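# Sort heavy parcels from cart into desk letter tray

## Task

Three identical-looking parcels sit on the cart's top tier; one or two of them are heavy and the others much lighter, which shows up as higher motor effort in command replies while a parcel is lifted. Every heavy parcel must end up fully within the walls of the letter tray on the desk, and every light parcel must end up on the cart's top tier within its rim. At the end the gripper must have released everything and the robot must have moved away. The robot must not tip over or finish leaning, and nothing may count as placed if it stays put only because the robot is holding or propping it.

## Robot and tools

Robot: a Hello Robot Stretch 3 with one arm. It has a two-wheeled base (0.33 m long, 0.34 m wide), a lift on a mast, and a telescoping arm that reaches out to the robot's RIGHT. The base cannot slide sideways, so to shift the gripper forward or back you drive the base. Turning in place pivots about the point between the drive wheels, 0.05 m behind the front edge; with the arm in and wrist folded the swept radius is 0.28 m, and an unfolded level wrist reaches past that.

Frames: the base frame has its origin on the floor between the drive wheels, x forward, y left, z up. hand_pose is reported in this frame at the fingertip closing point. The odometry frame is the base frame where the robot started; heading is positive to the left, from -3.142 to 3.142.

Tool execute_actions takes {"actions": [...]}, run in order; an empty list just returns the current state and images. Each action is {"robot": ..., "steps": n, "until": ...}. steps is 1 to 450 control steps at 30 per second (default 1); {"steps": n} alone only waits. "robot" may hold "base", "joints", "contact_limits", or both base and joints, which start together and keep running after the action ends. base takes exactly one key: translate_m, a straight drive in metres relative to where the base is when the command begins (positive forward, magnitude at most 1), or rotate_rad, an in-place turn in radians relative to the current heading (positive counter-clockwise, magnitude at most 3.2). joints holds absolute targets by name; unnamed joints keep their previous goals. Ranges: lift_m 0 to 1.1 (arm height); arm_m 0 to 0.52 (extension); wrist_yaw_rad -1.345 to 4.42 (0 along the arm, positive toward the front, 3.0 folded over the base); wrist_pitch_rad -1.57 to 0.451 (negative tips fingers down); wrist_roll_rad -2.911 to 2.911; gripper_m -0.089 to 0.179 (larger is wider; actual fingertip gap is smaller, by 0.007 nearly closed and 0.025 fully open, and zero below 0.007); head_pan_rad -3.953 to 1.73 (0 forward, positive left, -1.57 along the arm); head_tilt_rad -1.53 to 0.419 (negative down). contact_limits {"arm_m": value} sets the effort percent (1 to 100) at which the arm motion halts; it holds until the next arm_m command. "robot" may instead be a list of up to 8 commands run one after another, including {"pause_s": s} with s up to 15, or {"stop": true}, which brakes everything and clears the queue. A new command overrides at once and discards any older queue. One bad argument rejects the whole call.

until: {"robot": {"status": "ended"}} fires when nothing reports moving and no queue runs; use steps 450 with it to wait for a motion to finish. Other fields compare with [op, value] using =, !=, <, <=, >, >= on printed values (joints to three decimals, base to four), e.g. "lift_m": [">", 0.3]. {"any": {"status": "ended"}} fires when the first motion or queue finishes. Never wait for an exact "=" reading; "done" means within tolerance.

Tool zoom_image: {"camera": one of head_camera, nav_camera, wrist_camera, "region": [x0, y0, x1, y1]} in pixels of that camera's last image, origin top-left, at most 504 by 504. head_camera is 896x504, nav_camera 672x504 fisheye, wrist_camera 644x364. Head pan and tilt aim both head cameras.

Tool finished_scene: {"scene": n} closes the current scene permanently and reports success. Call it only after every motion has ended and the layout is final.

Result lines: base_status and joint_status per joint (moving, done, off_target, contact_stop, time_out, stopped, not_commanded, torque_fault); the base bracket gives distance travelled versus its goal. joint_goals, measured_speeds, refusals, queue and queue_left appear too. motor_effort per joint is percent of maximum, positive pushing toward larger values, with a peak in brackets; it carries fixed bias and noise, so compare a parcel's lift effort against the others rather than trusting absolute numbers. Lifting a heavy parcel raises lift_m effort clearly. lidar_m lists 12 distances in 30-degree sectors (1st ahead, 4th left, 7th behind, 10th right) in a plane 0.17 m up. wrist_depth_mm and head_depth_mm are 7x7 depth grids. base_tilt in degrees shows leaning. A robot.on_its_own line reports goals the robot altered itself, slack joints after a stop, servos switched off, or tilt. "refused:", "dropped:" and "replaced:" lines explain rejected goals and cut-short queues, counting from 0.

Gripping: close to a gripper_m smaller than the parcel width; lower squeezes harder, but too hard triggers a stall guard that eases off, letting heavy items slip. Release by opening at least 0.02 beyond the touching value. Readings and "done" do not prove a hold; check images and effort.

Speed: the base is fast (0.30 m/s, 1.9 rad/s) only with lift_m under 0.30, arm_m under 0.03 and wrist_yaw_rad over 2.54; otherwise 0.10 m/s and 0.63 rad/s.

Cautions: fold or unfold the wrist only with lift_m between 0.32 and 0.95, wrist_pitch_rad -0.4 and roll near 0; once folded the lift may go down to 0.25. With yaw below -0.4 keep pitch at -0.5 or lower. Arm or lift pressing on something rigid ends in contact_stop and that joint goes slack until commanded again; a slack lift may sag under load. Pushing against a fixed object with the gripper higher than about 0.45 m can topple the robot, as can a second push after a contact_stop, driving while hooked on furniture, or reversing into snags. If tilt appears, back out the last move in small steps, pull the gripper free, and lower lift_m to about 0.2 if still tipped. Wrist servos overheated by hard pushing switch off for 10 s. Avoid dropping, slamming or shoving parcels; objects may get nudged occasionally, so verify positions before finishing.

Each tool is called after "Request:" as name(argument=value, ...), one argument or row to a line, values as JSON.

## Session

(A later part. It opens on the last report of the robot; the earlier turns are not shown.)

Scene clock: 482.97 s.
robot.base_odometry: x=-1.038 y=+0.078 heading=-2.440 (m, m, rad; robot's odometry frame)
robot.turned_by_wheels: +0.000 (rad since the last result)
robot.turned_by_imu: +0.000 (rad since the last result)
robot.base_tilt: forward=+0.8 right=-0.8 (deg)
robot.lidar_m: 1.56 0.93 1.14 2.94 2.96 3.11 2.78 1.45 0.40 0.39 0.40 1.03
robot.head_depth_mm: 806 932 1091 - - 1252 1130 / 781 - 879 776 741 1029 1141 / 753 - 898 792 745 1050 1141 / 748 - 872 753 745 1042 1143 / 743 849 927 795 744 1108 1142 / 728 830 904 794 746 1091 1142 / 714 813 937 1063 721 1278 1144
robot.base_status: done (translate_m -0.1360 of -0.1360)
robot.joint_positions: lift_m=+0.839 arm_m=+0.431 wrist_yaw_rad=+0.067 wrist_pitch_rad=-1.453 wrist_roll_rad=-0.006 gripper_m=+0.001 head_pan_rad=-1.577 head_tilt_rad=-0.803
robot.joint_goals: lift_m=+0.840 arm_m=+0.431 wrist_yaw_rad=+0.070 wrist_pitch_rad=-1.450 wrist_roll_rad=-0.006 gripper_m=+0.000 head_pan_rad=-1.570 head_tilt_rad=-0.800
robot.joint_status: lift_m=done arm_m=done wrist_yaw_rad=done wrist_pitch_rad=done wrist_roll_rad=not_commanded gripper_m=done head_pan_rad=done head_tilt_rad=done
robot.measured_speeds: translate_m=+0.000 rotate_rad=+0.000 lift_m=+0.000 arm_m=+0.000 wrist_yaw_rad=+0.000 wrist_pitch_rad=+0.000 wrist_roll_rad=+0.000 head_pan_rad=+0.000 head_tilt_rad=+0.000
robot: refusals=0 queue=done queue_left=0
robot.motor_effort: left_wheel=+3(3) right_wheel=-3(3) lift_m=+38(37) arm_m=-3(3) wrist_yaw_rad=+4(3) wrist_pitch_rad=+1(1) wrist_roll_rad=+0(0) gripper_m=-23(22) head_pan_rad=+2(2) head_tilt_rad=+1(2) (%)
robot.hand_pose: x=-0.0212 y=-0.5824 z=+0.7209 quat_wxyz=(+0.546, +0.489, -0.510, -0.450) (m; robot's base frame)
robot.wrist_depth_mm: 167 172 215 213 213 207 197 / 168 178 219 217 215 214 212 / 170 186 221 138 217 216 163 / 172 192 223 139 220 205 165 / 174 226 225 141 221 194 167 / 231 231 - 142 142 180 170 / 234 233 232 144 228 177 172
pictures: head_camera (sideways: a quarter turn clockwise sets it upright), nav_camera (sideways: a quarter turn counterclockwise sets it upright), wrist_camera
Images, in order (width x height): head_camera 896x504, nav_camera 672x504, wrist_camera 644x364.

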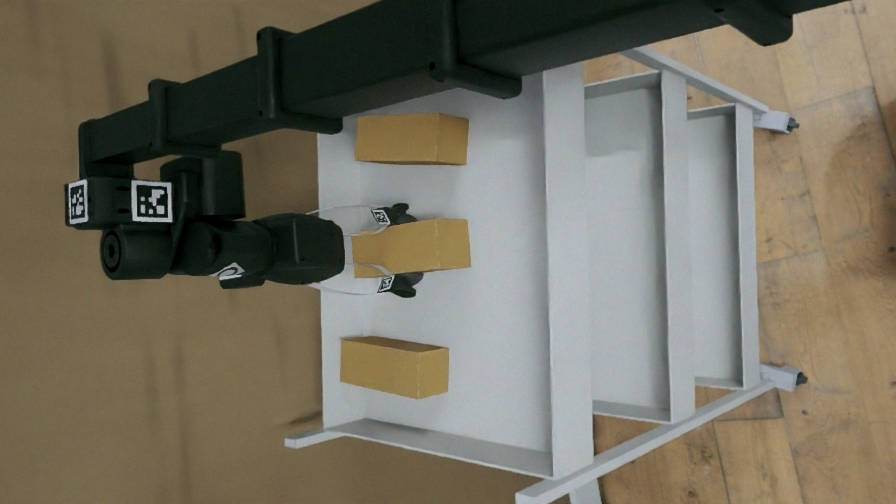

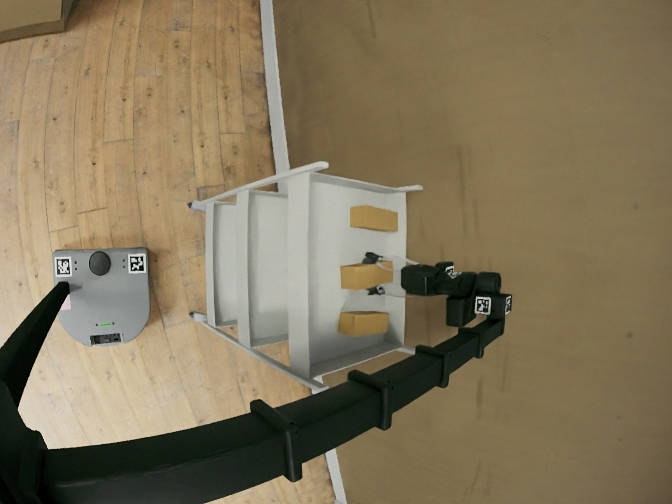

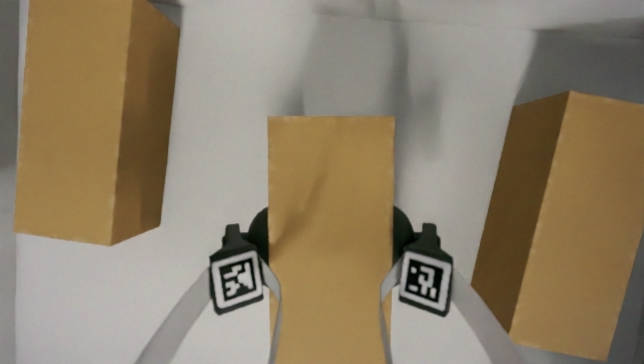

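Request:
execute_actions(
  actions=[
    {"robot": [{"joints": {"lift_m": 0.812}}, {"joints": {"gripper_m": 0.09}}, {"joints": {"lift_m": 0.88}}, {"base": {"translate_m": -0.130}, "joints": {"arm_m": 0.451, "wrist_yaw_rad": -0.116, "gripper_m": 0.085}}], "steps": 300, "until": {"robot": {"status": "ended"}}},
  ],
)

Scene clock: 496.40 s.
robot.base_odometry: x=-0.938 y=+0.162 heading=-2.440 (m, m, rad; robot's odometry frame)
robot.turned_by_wheels: +0.000 (rad since the last result)
robot.turned_by_imu: -0.001 (rad since the last result)
robot.base_tilt: forward=+0.7 right=-0.9 (deg)
robot.lidar_m: 1.42 1.05 1.31 2.92 2.94 2.96 2.66 1.48 0.39 0.39 0.40 1.06
robot.head_depth_mm: 827 924 - - 1416 1275 1142 / 783 - 1137 1359 1442 1275 1141 / - 940 1027 811 728 1125 1143 / 745 - 894 776 746 1106 1142 / 762 872 958 793 744 1088 1143 / 748 853 929 779 745 1079 1142 / 732 835 906 795 731 1019 1128
robot.base_status: done (translate_m -0.1300 of -0.1300)
robot.joint_positions: lift_m=+0.880 arm_m=+0.451 wrist_yaw_rad=-0.113 wrist_pitch_rad=-1.453 wrist_roll_rad=-0.006 gripper_m=+0.085 head_pan_rad=-1.577 head_tilt_rad=-0.803
robot.joint_goals: lift_m=+0.880 arm_m=+0.451 wrist_yaw_rad=-0.116 wrist_pitch_rad=-1.450 wrist_roll_rad=-0.006 gripper_m=+0.085 head_pan_rad=-1.570 head_tilt_rad=-0.800
robot.joint_status: lift_m=done arm_m=done wrist_yaw_rad=done wrist_pitch_rad=done wrist_roll_rad=not_commanded gripper_m=done head_pan_rad=done head_tilt_rad=done
robot.measured_speeds: translate_m=+0.000 rotate_rad=+0.000 lift_m=+0.000 arm_m=+0.000 wrist_yaw_rad=+0.000 wrist_pitch_rad=+0.000 wrist_roll_rad=+0.000 head_pan_rad=+0.000 head_tilt_rad=+0.000
robot: refusals=0 queue=done queue_left=0
robot.motor_effort: left_wheel=+3(3) right_wheel=-3(7) lift_m=+36(37) arm_m=+0(0) wrist_yaw_rad=-4(3) wrist_pitch_rad=+1(1) wrist_roll_rad=+0(0) gripper_m=+0(100) head_pan_rad=+2(2) head_tilt_rad=+1(2) (%)
robot.hand_pose: x=-0.0223 y=-0.6019 z=+0.7609 quat_wxyz=(+0.503, +0.441, -0.552, -0.498) (m; robot's base frame)
robot.wrist_depth_mm: 372 419 461 511 215 893 907 / 238 234 256 257 250 904 907 / 264 263 262 257 257 931 901 / 267 264 265 210 259 940 912 / 270 216 267 213 264 947 936 / 274 217 271 214 268 955 943 / 278 221 274 272 269 953 973
pictures: head_camera (sideways: a quarter turn clockwise sets it upright), nav_camera (sideways: a quarter turn counterclockwise sets it upright), wrist_camera
Images, in order (width x height): head_camera 896x504, nav_camera 672x504, wrist_camera 644x364.

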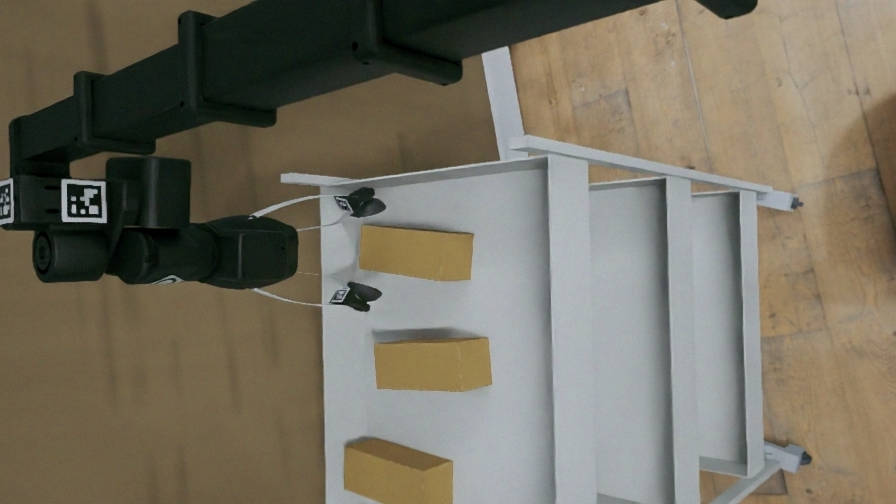

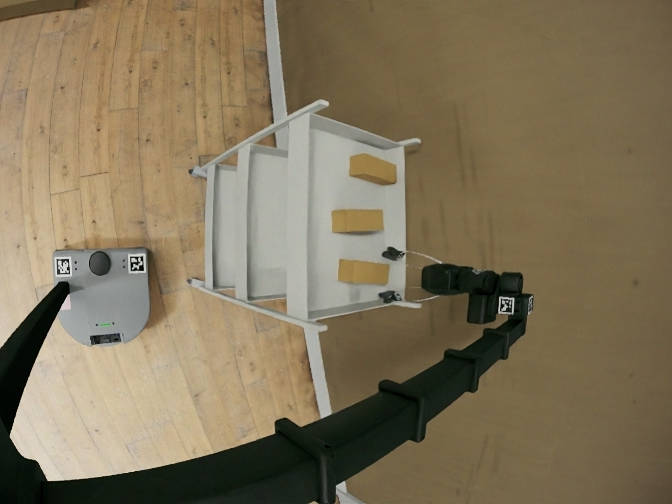

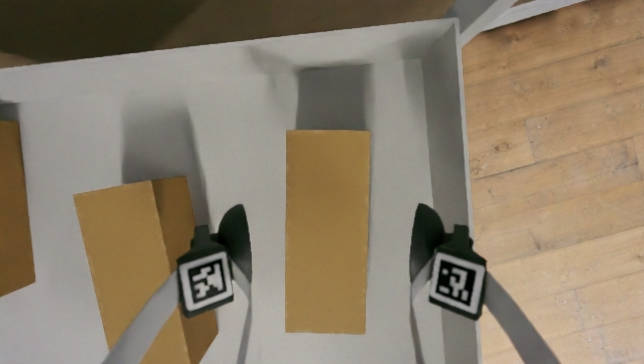

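Request:
execute_actions(
  actions=[
    {"robot": [{"base": {"translate_m": 0.004}, "joints": {"lift_m": 0.814}}, {"joints": {"gripper_m": 0.0}}, {"joints": {"lift_m": 0.84}}], "steps": 200, "until": {"robot": {"status": "ended"}}},
    {"steps": 10},
  ],
)

Scene clock: 512.50 s.
robot.base_odometry: x=-0.941 y=+0.159 heading=-2.440 (m, m, rad; robot's odometry frame)
robot.turned_by_wheels: +0.000 (rad since the last result)
robot.turned_by_imu: -0.001 (rad since the last result)
robot.base_tilt: forward=+0.7 right=-0.9 (deg)
robot.lidar_m: 1.43 1.05 1.30 2.93 2.94 2.97 2.65 1.48 0.39 0.39 0.40 1.06
robot.head_depth_mm: 827 957 1120 - - 1275 1132 / 800 - 1125 1361 1444 1275 1141 / 769 965 1013 828 728 1126 1138 / 763 - 871 760 743 1111 1141 / 761 871 948 785 745 1093 1142 / 746 851 928 778 745 1078 1142 / 732 832 906 794 730 1010 1130
robot.base_status: done (translate_m +0.0040 of +0.0040)
robot.joint_positions: lift_m=+0.839 arm_m=+0.451 wrist_yaw_rad=-0.113 wrist_pitch_rad=-1.453 wrist_roll_rad=-0.006 gripper_m=+0.001 head_pan_rad=-1.577 head_tilt_rad=-0.803
robot.joint_goals: lift_m=+0.840 arm_m=+0.451 wrist_yaw_rad=-0.116 wrist_pitch_rad=-1.450 wrist_roll_rad=-0.006 gripper_m=+0.000 head_pan_rad=-1.570 head_tilt_rad=-0.800
robot.joint_status: lift_m=done arm_m=done wrist_yaw_rad=done wrist_pitch_rad=done wrist_roll_rad=not_commanded gripper_m=done head_pan_rad=done head_tilt_rad=done
robot.measured_speeds: translate_m=+0.000 rotate_rad=+0.000 lift_m=+0.000 arm_m=+0.000 wrist_yaw_rad=+0.000 wrist_pitch_rad=+0.000 wrist_roll_rad=+0.000 head_pan_rad=+0.000 head_tilt_rad=+0.000
robot: refusals=0 queue=done queue_left=0
robot.motor_effort: left_wheel=+2(7) right_wheel=-2(5) lift_m=+40(43) arm_m=+0(0) wrist_yaw_rad=-3(4) wrist_pitch_rad=+1(1) wrist_roll_rad=+0(0) gripper_m=-24(100) head_pan_rad=+3(2) head_tilt_rad=+0(1) (%)
robot.hand_pose: x=-0.0223 y=-0.6019 z=+0.7207 quat_wxyz=(+0.503, +0.441, -0.552, -0.498) (m; robot's base frame)
robot.wrist_depth_mm: 334 172 171 173 186 180 847 / 215 218 218 216 214 186 875 / 222 222 220 138 217 193 880 / 224 223 223 139 219 201 889 / 173 183 225 141 221 192 905 / 175 176 - 143 143 187 924 / 178 177 230 145 226 227 904
pictures: head_camera (sideways: a quarter turn clockwise sets it upright), nav_camera (sideways: a quarter turn counterclockwise sets it upright), wrist_camera
Images, in order (width x height): head_camera 896x504, nav_camera 672x504, wrist_camera 644x364.

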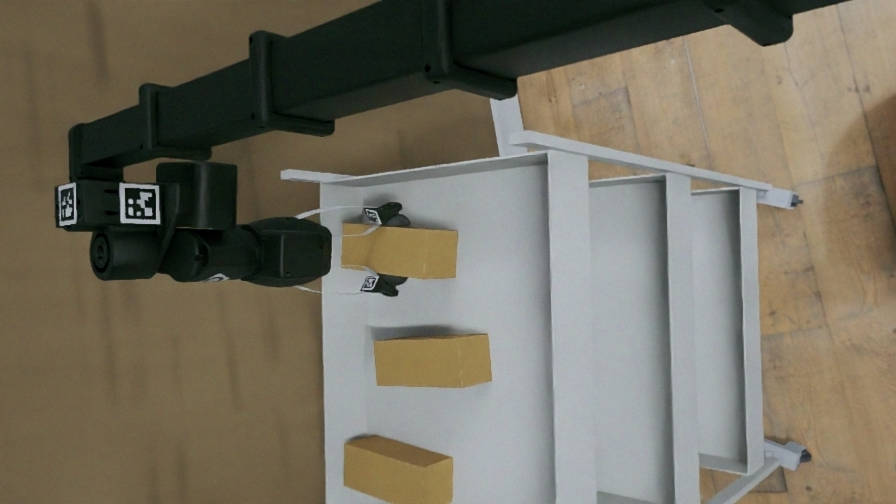

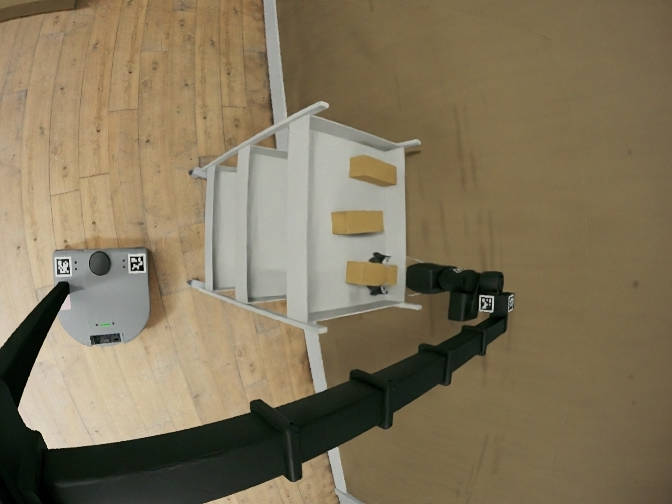

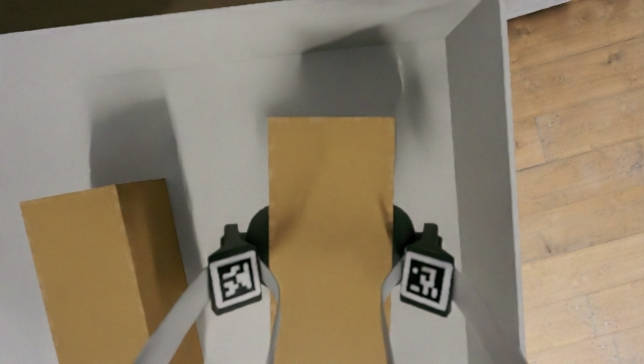

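Request:
execute_actions(
  actions=[],
)

Scene clock: 516.37 s.
robot.base_odometry: x=-0.941 y=+0.159 heading=-2.440 (m, m, rad; robot's odometry frame)
robot.turned_by_wheels: +0.000 (rad since the last result)
robot.turned_by_imu: +0.000 (rad since the last result)
robot.base_tilt: forward=+0.7 right=-0.8 (deg)
robot.lidar_m: 1.43 1.05 1.30 2.92 2.94 2.97 2.66 1.48 0.39 0.39 0.40 1.06
robot.head_depth_mm: 829 958 1118 - - 1270 1134 / 802 - 1130 1362 1445 1275 1142 / 769 965 1017 828 731 1129 1142 / 761 - 871 760 743 1109 1142 / 761 872 946 787 745 1086 1142 / 746 852 925 777 745 1076 1146 / 733 833 906 793 730 1009 1136
robot.base_status: done (translate_m +0.0040 of +0.0040)
robot.joint_positions: lift_m=+0.839 arm_m=+0.451 wrist_yaw_rad=-0.113 wrist_pitch_rad=-1.453 wrist_roll_rad=-0.006 gripper_m=+0.001 head_pan_rad=-1.577 head_tilt_rad=-0.803
robot.joint_goals: lift_m=+0.840 arm_m=+0.451 wrist_yaw_rad=-0.116 wrist_pitch_rad=-1.450 wrist_roll_rad=-0.006 gripper_m=+0.000 head_pan_rad=-1.570 head_tilt_rad=-0.800
robot.joint_status: lift_m=done arm_m=done wrist_yaw_rad=done wrist_pitch_rad=done wrist_roll_rad=not_commanded gripper_m=done head_pan_rad=done head_tilt_rad=done
robot.measured_speeds: translate_m=+0.000 rotate_rad=+0.000 lift_m=+0.000 arm_m=+0.000 wrist_yaw_rad=+0.000 wrist_pitch_rad=+0.000 wrist_roll_rad=+0.000 head_pan_rad=+0.000 head_tilt_rad=+0.000
robot: refusals=0 queue=done queue_left=0
robot.motor_effort: left_wheel=+2(3) right_wheel=-2(2) lift_m=+40(41) arm_m=+0(0) wrist_yaw_rad=-3(3) wrist_pitch_rad=+1(1) wrist_roll_rad=+0(0) gripper_m=-23(23) head_pan_rad=+3(3) head_tilt_rad=+1(0) (%)
robot.hand_pose: x=-0.0223 y=-0.6019 z=+0.7207 quat_wxyz=(+0.503, +0.441, -0.552, -0.498) (m; robot's base frame)
robot.wrist_depth_mm: 334 172 171 173 186 180 865 / 216 219 218 216 214 186 873 / 222 221 220 138 216 193 870 / 224 223 221 140 219 201 890 / 173 182 224 141 221 191 898 / 176 176 - 143 143 187 905 / 178 178 230 145 228 227 930
pictures: head_camera (sideways: a quarter turn clockwise sets it upright), nav_camera (sideways: a quarter turn counterclockwise sets it upright), wrist_camera
Images, in order (width x height): head_camera 896x504, nav_camera 672x504, wrist_camera 644x364.

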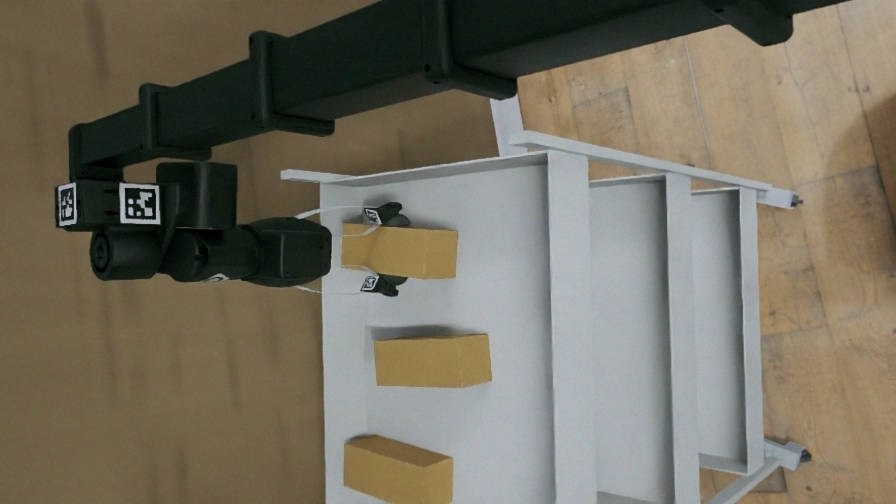

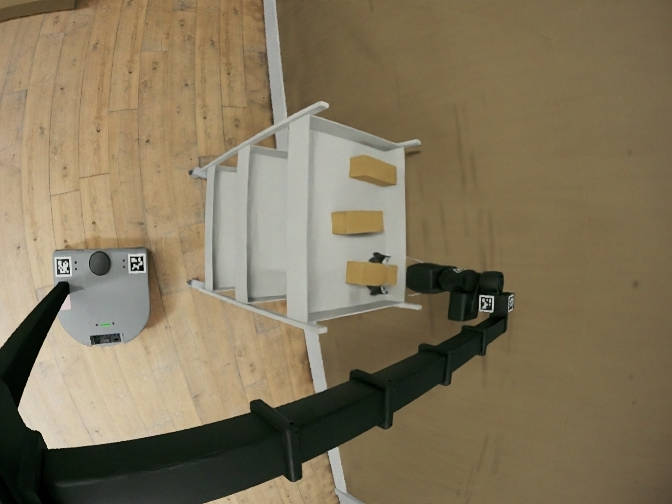

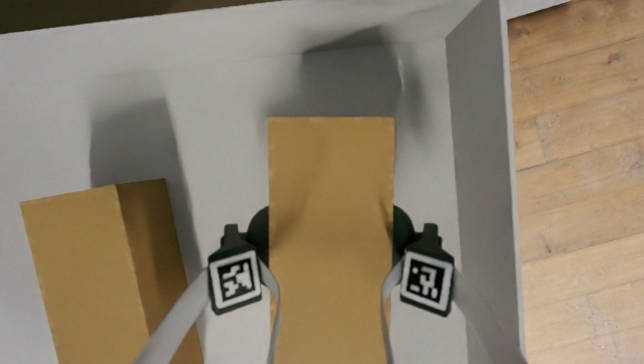

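Request:
execute_actions(
  actions=[
    {"robot": {"joints": {"lift_m": 0.99}}, "steps": 120, "until": {"robot": {"lift_m": [">", 0.93]}}},
    {"robot": {"base": {"translate_m": -1.0}, "joints": {"arm_m": 0.25, "wrist_yaw_rad": 0.0}}, "steps": 400, "until": {"robot": {"translate_m": ["<", -0.9]}}},
    {"robot": {"base": {"translate_m": -1.0}}, "steps": 400, "until": {"robot": {"translate_m": ["<", -0.9]}}},
    {"robot": {"base": {"translate_m": -0.2}}, "steps": 200, "until": {"robot": {"status": "ended"}}},
  ],
)

Scene clock: 658.63 s.
robot.base_odometry: x=+0.589 y=+1.453 heading=-2.440 (m, m, rad; robot's odometry frame)
robot.turned_by_wheels: +0.000 (rad since the last result)
robot.turned_by_imu: +0.001 (rad since the last result)
robot.base_tilt: forward=+0.8 right=-0.8 (deg)
robot.lidar_m: 1.93 3.05 2.69 2.38 1.18 1.20 1.11 0.71 1.27 1.16 1.17 1.46
robot.head_depth_mm: - 1352 1583 1660 1452 1277 1126 / 1076 1319 1507 1666 1444 1270 1141 / - 1299 1518 1595 1446 1274 1142 / - - 1495 516 1423 1274 1141 / 1044 1193 1394 1605 1448 1278 1139 / 1029 1170 1361 1585 1445 1281 1143 / 1005 1147 1329 1569 1449 1279 1143
robot.base_status: done (translate_m -0.2000 of -0.2000)
robot.joint_positions: lift_m=+0.989 arm_m=+0.250 wrist_yaw_rad=-0.001 wrist_pitch_rad=-1.453 wrist_roll_rad=-0.006 gripper_m=+0.001 head_pan_rad=-1.577 head_tilt_rad=-0.803
robot.joint_goals: lift_m=+0.990 arm_m=+0.250 wrist_yaw_rad=+0.000 wrist_pitch_rad=-1.450 wrist_roll_rad=-0.006 gripper_m=+0.000 head_pan_rad=-1.570 head_tilt_rad=-0.800
robot.joint_status: lift_m=done arm_m=done wrist_yaw_rad=done wrist_pitch_rad=done wrist_roll_rad=not_commanded gripper_m=done head_pan_rad=done head_tilt_rad=done
robot.measured_speeds: translate_m=+0.000 rotate_rad=+0.000 lift_m=+0.000 arm_m=+0.000 wrist_yaw_rad=+0.000 wrist_pitch_rad=+0.000 wrist_roll_rad=+0.000 head_pan_rad=+0.000 head_tilt_rad=+0.000
robot: refusals=0 queue=done queue_left=0
robot.motor_effort: left_wheel=+3(4) right_wheel=-2(10) lift_m=+40(42) arm_m=-3(3) wrist_yaw_rad=+2(4) wrist_pitch_rad=+1(1) wrist_roll_rad=+0(0) gripper_m=-23(23) head_pan_rad=+2(3) head_tilt_rad=+1(1) (%)
robot.hand_pose: x=-0.0216 y=-0.4015 z=+0.8707 quat_wxyz=(+0.530, +0.471, -0.527, -0.469) (m; robot's base frame)
robot.wrist_depth_mm: - - - - - - - / - - - - - - - / - - - 138 - - - / - - - 139 - - 311 / - - - 142 - - 316 / - - - 144 143 - 323 / - - - 146 - - 334
pictures: head_camera (sideways: a quarter turn clockwise sets it upright), nav_camera (sideways: a quarter turn counterclockwise sets it upright), wrist_camera
Images, in order (width x height): head_camera 896x504, nav_camera 672x504, wrist_camera 644x364.

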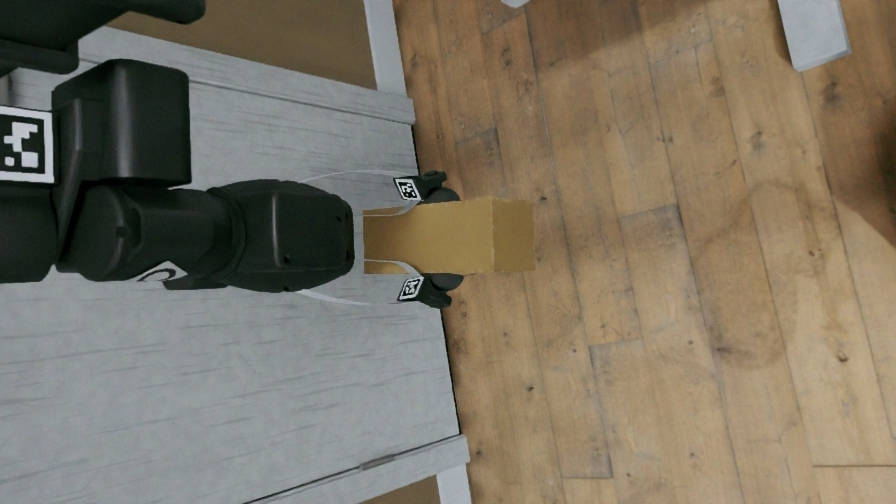

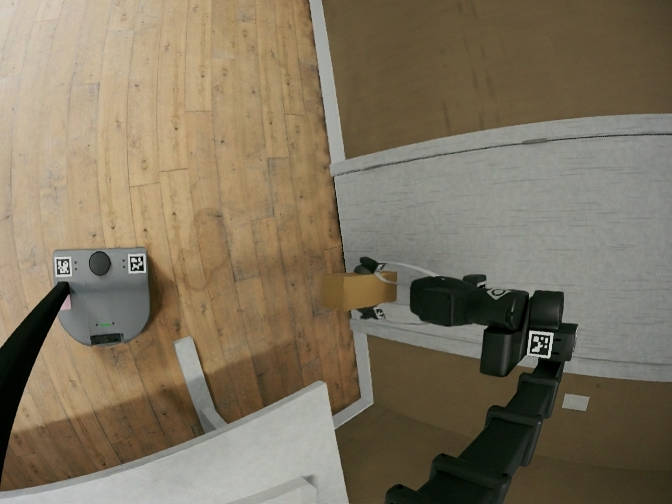

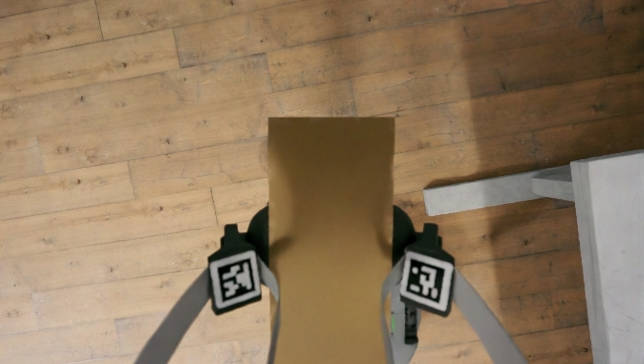

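Request:
execute_actions(
  actions=[
    {"robot": {"base": {"rotate_rad": -1.143}, "joints": {"arm_m": 0.45, "wrist_yaw_rad": -0.24}}, "steps": 200, "until": {"robot": {"status": "ended"}}},
  ],
)

Scene clock: 675.90 s.
robot.base_odometry: x=+0.589 y=+1.453 heading=+2.701 (m, m, rad; robot's odometry frame)
robot.turned_by_wheels: -1.143 (rad since the last result)
robot.turned_by_imu: -1.147 (rad since the last result)
robot.base_tilt: forward=+0.8 right=-0.9 (deg)
robot.lidar_m: 1.16 1.37 1.93 3.03 2.67 2.38 2.22 1.18 1.11 0.71 1.29 1.16
robot.head_depth_mm: - 1034 868 732 635 1252 1142 / 988 1057 864 733 634 1275 1140 / 1025 1062 865 718 635 1278 1143 / - 941 645 726 647 1272 1142 / 1039 1068 842 734 663 1258 1143 / 1071 1215 871 736 675 1278 1148 / 1095 1272 1458 736 1369 1281 1143
robot.base_status: done (rotate_rad -1.1428 of -1.1430)
robot.joint_positions: lift_m=+0.989 arm_m=+0.450 wrist_yaw_rad=-0.238 wrist_pitch_rad=-1.451 wrist_roll_rad=-0.006 gripper_m=+0.001 head_pan_rad=-1.577 head_tilt_rad=-0.803
robot.joint_goals: lift_m=+0.990 arm_m=+0.450 wrist_yaw_rad=-0.240 wrist_pitch_rad=-1.450 wrist_roll_rad=-0.006 gripper_m=+0.000 head_pan_rad=-1.570 head_tilt_rad=-0.800
robot.joint_status: lift_m=done arm_m=done wrist_yaw_rad=done wrist_pitch_rad=done wrist_roll_rad=not_commanded gripper_m=done head_pan_rad=done head_tilt_rad=done
robot.measured_speeds: translate_m=+0.000 rotate_rad=+0.000 lift_m=+0.000 arm_m=+0.000 wrist_yaw_rad=+0.000 wrist_pitch_rad=+0.000 wrist_roll_rad=+0.000 head_pan_rad=+0.000 head_tilt_rad=+0.000
robot: refusals=0 queue=done queue_left=0
robot.motor_effort: left_wheel=+3(8) right_wheel=-3(9) lift_m=+41(40) arm_m=+0(0) wrist_yaw_rad=-2(4) wrist_pitch_rad=+0(1) wrist_roll_rad=+0(0) gripper_m=-23(22) head_pan_rad=+3(2) head_tilt_rad=+0(1) (%)
robot.hand_pose: x=-0.0232 y=-0.6011 z=+0.8707 quat_wxyz=(+0.471, +0.405, -0.579, -0.528) (m; robot's base frame)
robot.wrist_depth_mm: - 307 302 303 300 298 299 / - 310 304 306 302 301 302 / - 315 309 138 305 303 305 / - 319 315 140 311 308 309 / - 322 315 141 312 312 313 / - 326 - 144 143 317 316 / - 331 328 145 324 322 321
pictures: head_camera (sideways: a quarter turn clockwise sets it upright), nav_camera (sideways: a quarter turn counterclockwise sets it upright), wrist_camera
Images, in order (width x height): head_camera 896x504, nav_camera 672x504, wrist_camera 644x364.

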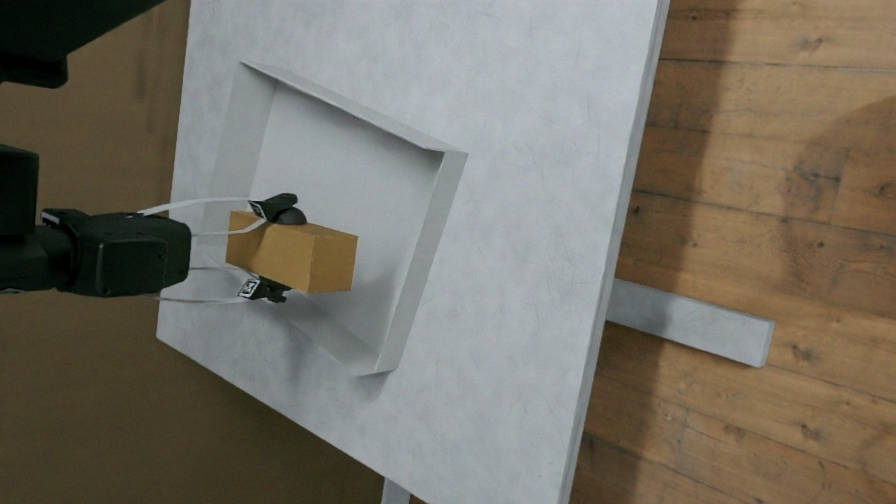

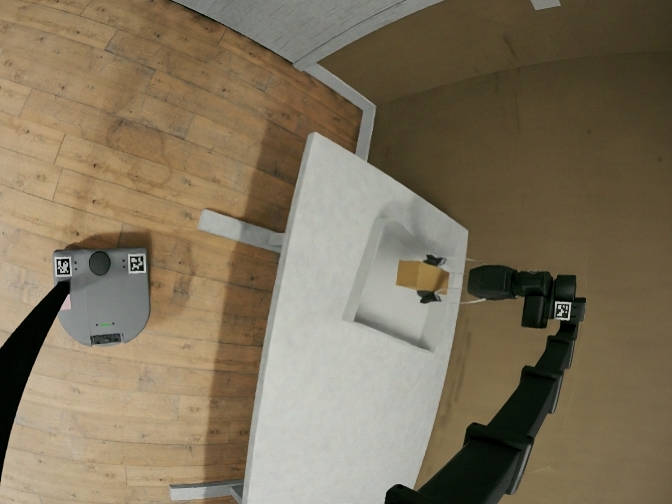

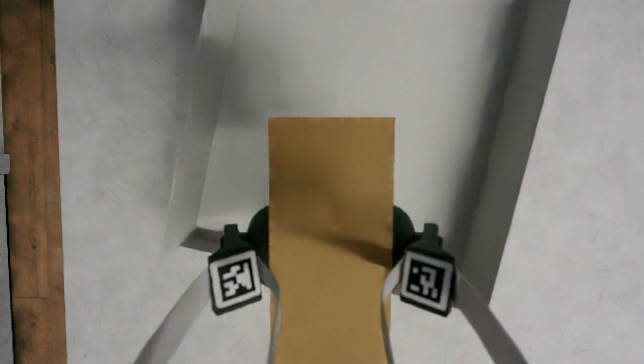

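Request:
zoom_image(
  camera="wrist_camera",
  region=[140, 150, 300, 300],
)

Request:
zoom_image(
  camera="head_camera",
  region=[140, 40, 500, 400],
)

Region (140, 150, 300, 300) of wrist_camera's 644x364 image, scaled by 3.150; it fills the top 472 rows of this view, and the rest is white.

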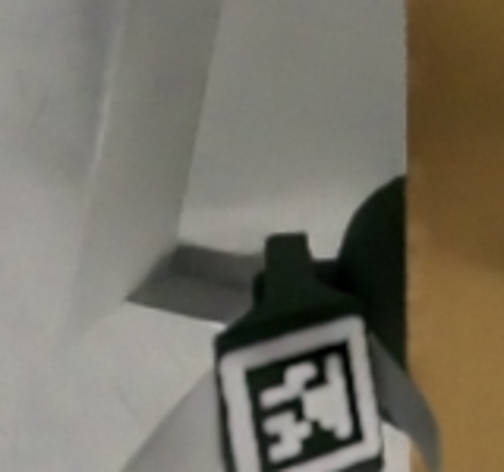

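Region (140, 40, 500, 400) of head_camera's 896x504 image, scaled by 1.400, with more detail than that image has.

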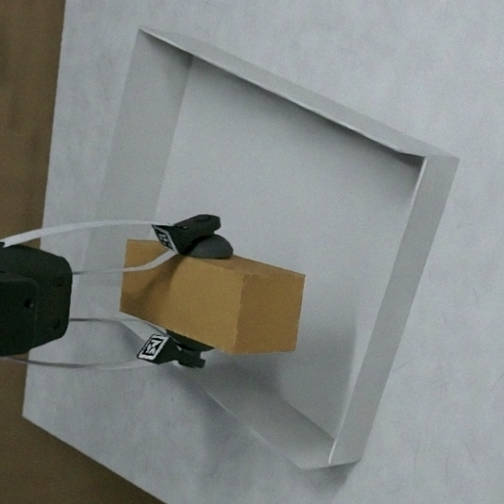

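Request:
execute_actions(
  actions=[
    {"robot": {"base": {"translate_m": 0.016}, "joints": {"arm_m": 0.51, "wrist_yaw_rad": -0.445, "lift_m": 0.95}}, "steps": 200, "until": {"robot": {"status": "ended"}}},
  ],
)

Scene clock: 774.97 s.
robot.base_odometry: x=+0.574 y=+1.460 heading=+2.701 (m, m, rad; robot's odometry frame)
robot.turned_by_wheels: +0.000 (rad since the last result)
robot.turned_by_imu: -0.001 (rad since the last result)
robot.base_tilt: forward=+0.7 right=-0.8 (deg)
robot.lidar_m: 1.15 1.36 1.93 3.03 2.69 2.40 2.24 1.20 1.12 0.71 1.29 1.14
robot.head_depth_mm: - - 824 734 634 1257 1140 / 1007 1060 864 735 635 1271 1144 / 1028 1064 863 718 649 1277 1141 / - 980 723 729 648 1280 1145 / 1049 1063 829 735 661 1260 1143 / 1069 1225 871 736 675 1274 1145 / 1098 1276 1498 735 1371 1283 1142
robot.base_status: done (translate_m +0.0160 of +0.0160)
robot.joint_positions: lift_m=+0.950 arm_m=+0.510 wrist_yaw_rad=-0.442 wrist_pitch_rad=-1.451 wrist_roll_rad=-0.006 gripper_m=+0.001 head_pan_rad=-1.577 head_tilt_rad=-0.803
robot.joint_goals: lift_m=+0.950 arm_m=+0.510 wrist_yaw_rad=-0.445 wrist_pitch_rad=-1.450 wrist_roll_rad=-0.006 gripper_m=+0.000 head_pan_rad=-1.570 head_tilt_rad=-0.800
robot.joint_status: lift_m=done arm_m=done wrist_yaw_rad=done wrist_pitch_rad=done wrist_roll_rad=not_commanded gripper_m=done head_pan_rad=done head_tilt_rad=done
robot.measured_speeds: translate_m=+0.000 rotate_rad=+0.000 lift_m=+0.000 arm_m=+0.000 wrist_yaw_rad=+0.000 wrist_pitch_rad=+0.000 wrist_roll_rad=+0.000 head_pan_rad=+0.000 head_tilt_rad=+0.000
robot: refusals=0 queue=done queue_left=0
robot.motor_effort: left_wheel=+4(7) right_wheel=-4(6) lift_m=+20(44) arm_m=+0(2) wrist_yaw_rad=-4(4) wrist_pitch_rad=+0(0) wrist_roll_rad=+0(0) gripper_m=-24(23) head_pan_rad=+3(2) head_tilt_rad=+1(1) (%)
robot.hand_pose: x=-0.0244 y=-0.6606 z=+0.8317 quat_wxyz=(+0.415, +0.344, -0.617, -0.573) (m; robot's base frame)
robot.wrist_depth_mm: 270 268 264 264 263 260 228 / 274 273 266 266 265 264 239 / 278 275 265 138 267 265 238 / - 278 266 140 270 269 237 / - 281 236 141 272 272 250 / - 285 - 143 143 275 251 / - 288 267 145 267 266 248
pictures: head_camera (sideways: a quarter turn clockwise sets it upright), nav_camera (sideways: a quarter turn counterclockwise sets it upright), wrist_camera
Images, in order (width x height): head_camera 896x504, nav_camera 672x504, wrist_camera 644x364.

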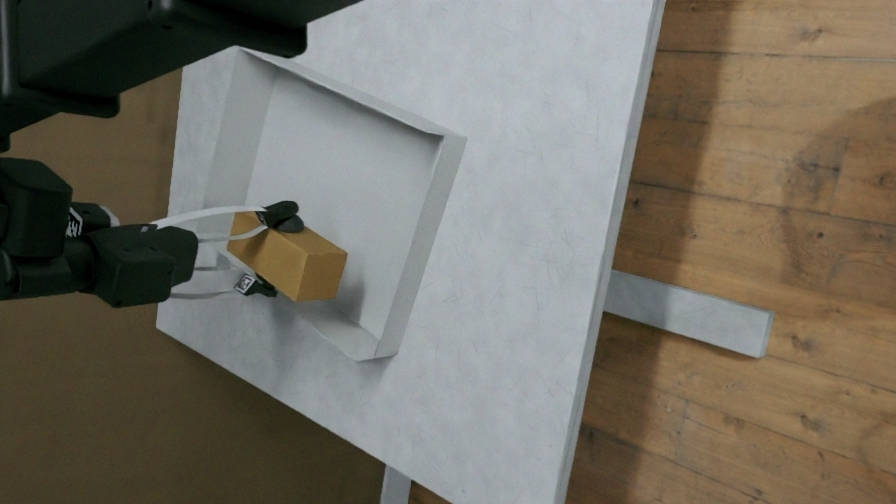

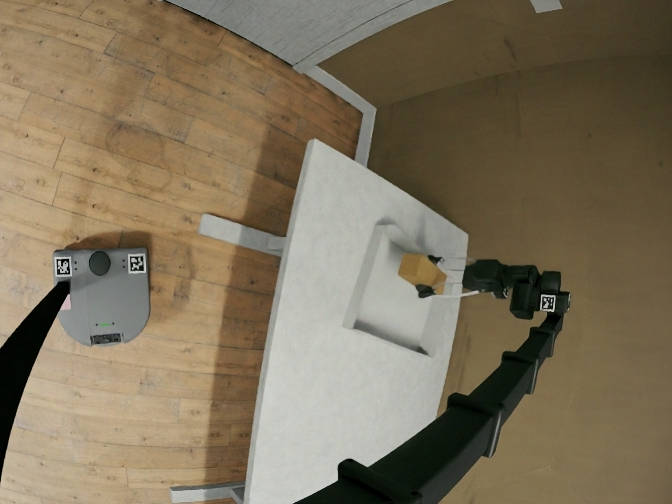

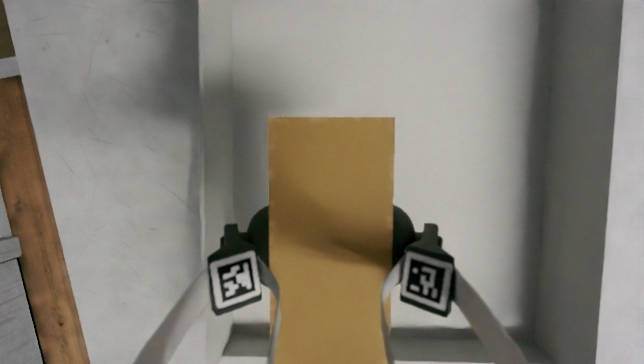

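Request:
execute_actions(
  actions=[
    {"robot": [{"joints": {"lift_m": 0.872}}, {"joints": {"gripper_m": 0.085}}, {"joints": {"lift_m": 0.95}}], "steps": 200, "until": {"robot": {"status": "ended"}}},
  ],
)

Scene clock: 796.07 s.
robot.base_odometry: x=+0.574 y=+1.460 heading=+2.701 (m, m, rad; robot's odometry frame)
robot.turned_by_wheels: +0.000 (rad since the last result)
robot.turned_by_imu: -0.001 (rad since the last result)
robot.base_tilt: forward=+0.7 right=-0.9 (deg)
robot.lidar_m: 1.15 1.36 1.92 3.04 2.69 2.40 2.23 1.20 1.12 0.71 1.30 1.14
robot.head_depth_mm: - - 826 732 636 1251 1143 / 1008 1061 863 734 634 1275 1143 / 1031 1066 865 719 647 1276 1141 / - 969 807 729 649 1280 1143 / 1052 1065 846 735 662 1254 1144 / 1074 1228 870 736 675 1279 1144 / 1099 1275 1501 736 1370 1276 1146
robot.base_status: done (translate_m +0.0160 of +0.0160)
robot.joint_positions: lift_m=+0.950 arm_m=+0.510 wrist_yaw_rad=-0.442 wrist_pitch_rad=-1.452 wrist_roll_rad=-0.006 gripper_m=+0.085 head_pan_rad=-1.577 head_tilt_rad=-0.803
robot.joint_goals: lift_m=+0.950 arm_m=+0.510 wrist_yaw_rad=-0.445 wrist_pitch_rad=-1.450 wrist_roll_rad=-0.006 gripper_m=+0.085 head_pan_rad=-1.570 head_tilt_rad=-0.800
robot.joint_status: lift_m=done arm_m=done wrist_yaw_rad=done wrist_pitch_rad=done wrist_roll_rad=not_commanded gripper_m=done head_pan_rad=done head_tilt_rad=done
robot.measured_speeds: translate_m=+0.000 rotate_rad=+0.000 lift_m=+0.000 arm_m=+0.000 wrist_yaw_rad=+0.000 wrist_pitch_rad=+0.000 wrist_roll_rad=+0.000 head_pan_rad=+0.000 head_tilt_rad=+0.000
robot: refusals=0 queue=done queue_left=0
robot.motor_effort: left_wheel=+4(3) right_wheel=-4(4) lift_m=+37(38) arm_m=+0(0) wrist_yaw_rad=-4(4) wrist_pitch_rad=+1(1) wrist_roll_rad=+0(0) gripper_m=+0(95) head_pan_rad=+2(2) head_tilt_rad=+1(1) (%)
robot.hand_pose: x=-0.0244 y=-0.6605 z=+0.8309 quat_wxyz=(+0.415, +0.344, -0.617, -0.573) (m; robot's base frame)
robot.wrist_depth_mm: 270 270 264 263 261 261 227 / 274 273 267 266 265 263 238 / 277 278 270 268 267 266 239 / - 278 274 219 272 267 239 / - 281 277 222 275 273 251 / - 286 279 225 278 274 250 / - 289 261 263 278 265 248
pictures: head_camera (sideways: a quarter turn clockwise sets it upright), nav_camera (sideways: a quarter turn counterclockwise sets it upright), wrist_camera
Images, in order (width x height): head_camera 896x504, nav_camera 672x504, wrist_camera 644x364.

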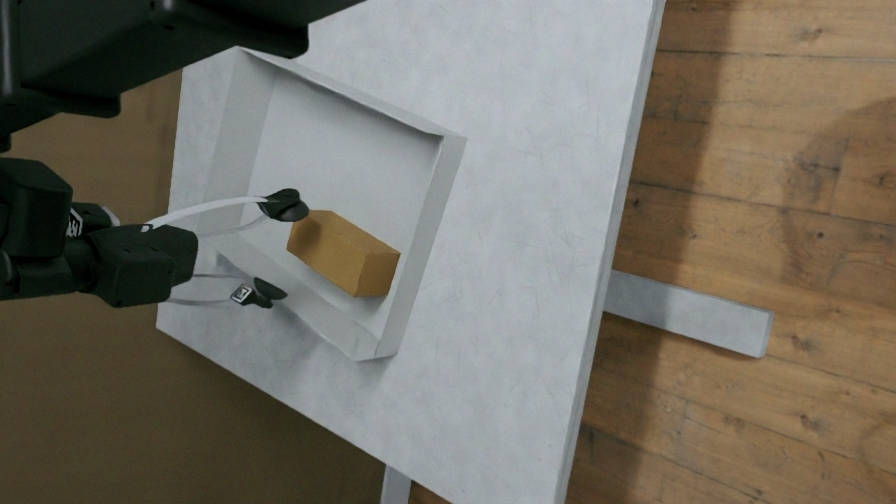

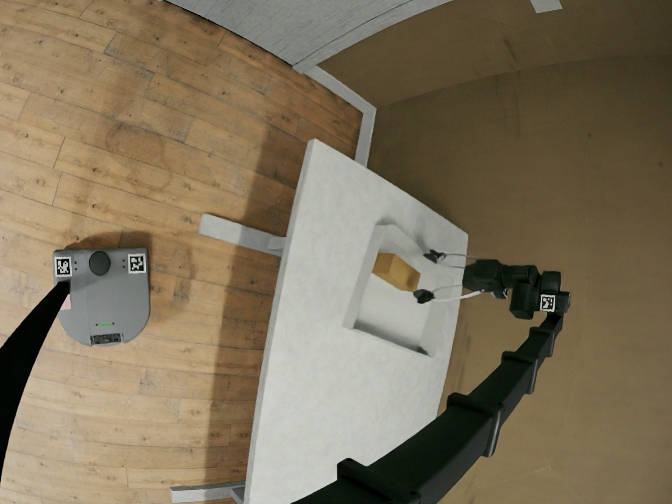

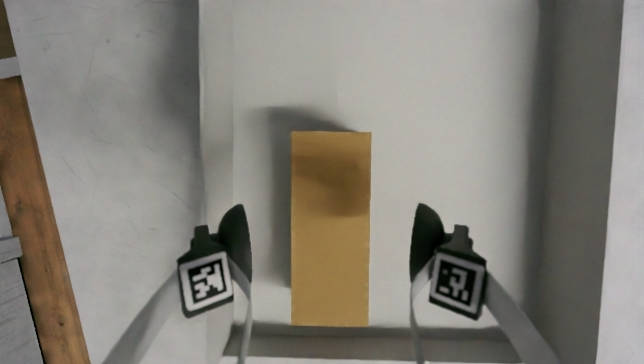

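Request:
execute_actions(
  actions=[
    {"robot": {"base": {"rotate_rad": 1.143}, "joints": {"arm_m": 0.478, "wrist_yaw_rad": -0.07, "lift_m": 0.96, "gripper_m": 0.09}}, "steps": 200, "until": {"robot": {"base_status": ["!=", "moving"]}}},
    {"robot": {"base": {"translate_m": 1.0}}, "steps": 400, "until": {"robot": {"translate_m": [">", 0.9]}}},
    {"robot": {"base": {"translate_m": 1.0}}, "steps": 400, "until": {"robot": {"translate_m": [">", 0.9]}}},
    {"robot": {"base": {"translate_m": 0.455}}, "steps": 400, "until": {"robot": {"translate_m": [">", 0.36]}}},
    {"robot": {"joints": {"lift_m": 0.89}}, "steps": 200, "until": {"robot": {"status": "ended"}}},
  ],
)

Scene clock: 859.43 s.
robot.base_odometry: x=-1.151 y=+0.002 heading=-2.440 (m, m, rad; robot's odometry frame)
robot.turned_by_wheels: +1.143 (rad since the last result)
robot.turned_by_imu: +1.138 (rad since the last result)
robot.base_tilt: forward=+0.6 right=-0.8 (deg)
robot.lidar_m: 1.43 0.81 0.98 2.01 3.00 3.20 2.92 0.52 0.39 0.37 0.80 0.99
robot.head_depth_mm: 767 - - - 742 1079 1138 / - - 915 759 729 1083 1141 / - 859 932 794 730 1075 1145 / - - 905 793 729 1063 1143 / 708 811 909 848 730 1214 1145 / 694 792 920 1109 1358 1279 1143 / 681 776 899 1070 1335 1280 1146
robot.base_status: done (translate_m +0.4550 of +0.4550)
robot.joint_positions: lift_m=+0.890 arm_m=+0.478 wrist_yaw_rad=-0.073 wrist_pitch_rad=-1.452 wrist_roll_rad=-0.006 gripper_m=+0.090 head_pan_rad=-1.577 head_tilt_rad=-0.803
robot.joint_goals: lift_m=+0.890 arm_m=+0.478 wrist_yaw_rad=-0.070 wrist_pitch_rad=-1.450 wrist_roll_rad=-0.006 gripper_m=+0.090 head_pan_rad=-1.570 head_tilt_rad=-0.800
robot.joint_status: lift_m=done arm_m=done wrist_yaw_rad=done wrist_pitch_rad=done wrist_roll_rad=not_commanded gripper_m=done head_pan_rad=done head_tilt_rad=done
robot.measured_speeds: translate_m=+0.000 rotate_rad=+0.000 lift_m=+0.000 arm_m=+0.000 wrist_yaw_rad=+0.000 wrist_pitch_rad=+0.000 wrist_roll_rad=+0.000 head_pan_rad=+0.000 head_tilt_rad=+0.000
robot: refusals=0 queue=done queue_left=0
robot.motor_effort: left_wheel=-3(7) right_wheel=+4(11) lift_m=+16(39) arm_m=-3(3) wrist_yaw_rad=+4(5) wrist_pitch_rad=+1(1) wrist_roll_rad=+0(0) gripper_m=-1(35) head_pan_rad=+3(3) head_tilt_rad=+1(1) (%)
robot.hand_pose: x=-0.0221 y=-0.6296 z=+0.7719 quat_wxyz=(+0.513, +0.451, -0.544, -0.487) (m; robot's base frame)
robot.wrist_depth_mm: 237 263 303 355 432 538 737 / 323 328 455 584 737 932 923 / 492 607 243 219 269 267 265 / 943 965 273 221 273 269 268 / 987 974 279 223 275 220 270 / - 985 281 226 280 222 273 / - - 284 282 282 244 275
pictures: head_camera (sideways: a quarter turn clockwise sets it upright), nav_camera (sideways: a quarter turn counterclockwise sets it upright), wrist_camera
Images, in order (width x height): head_camera 896x504, nav_camera 672x504, wrist_camera 644x364.

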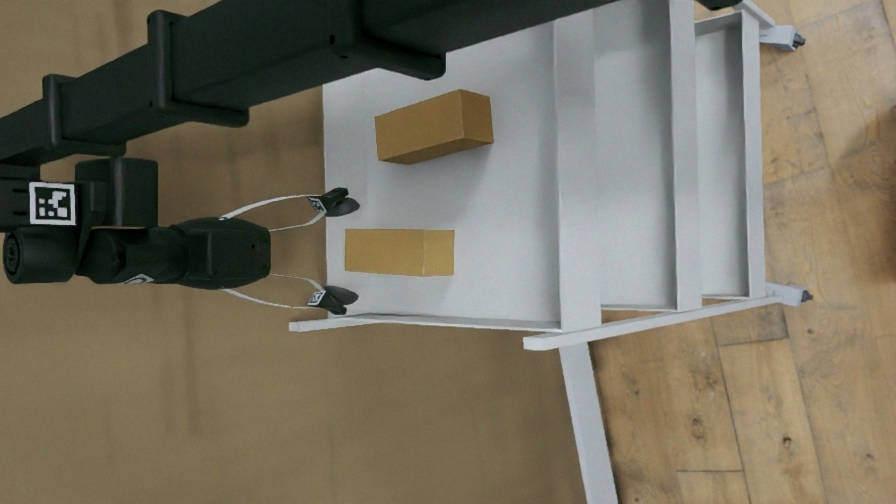

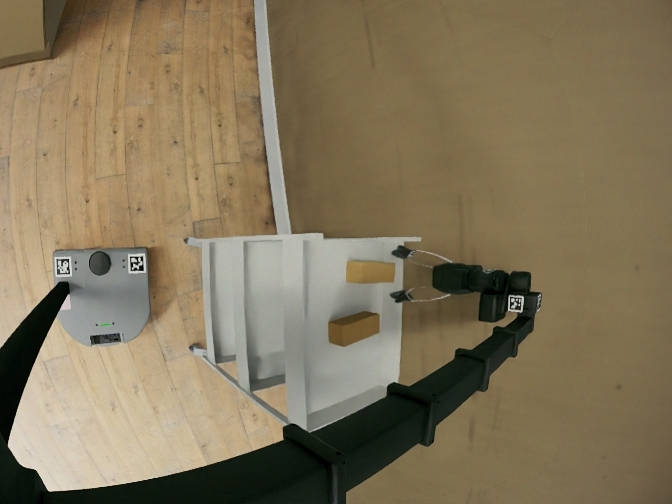

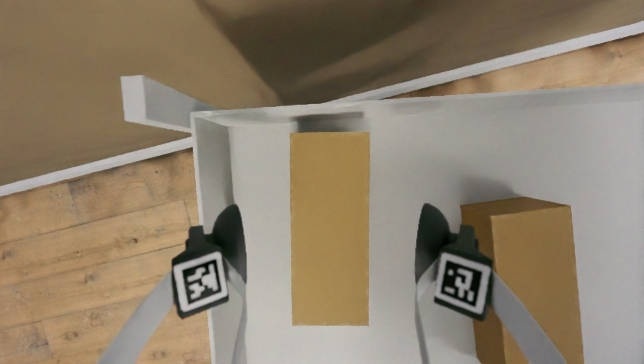

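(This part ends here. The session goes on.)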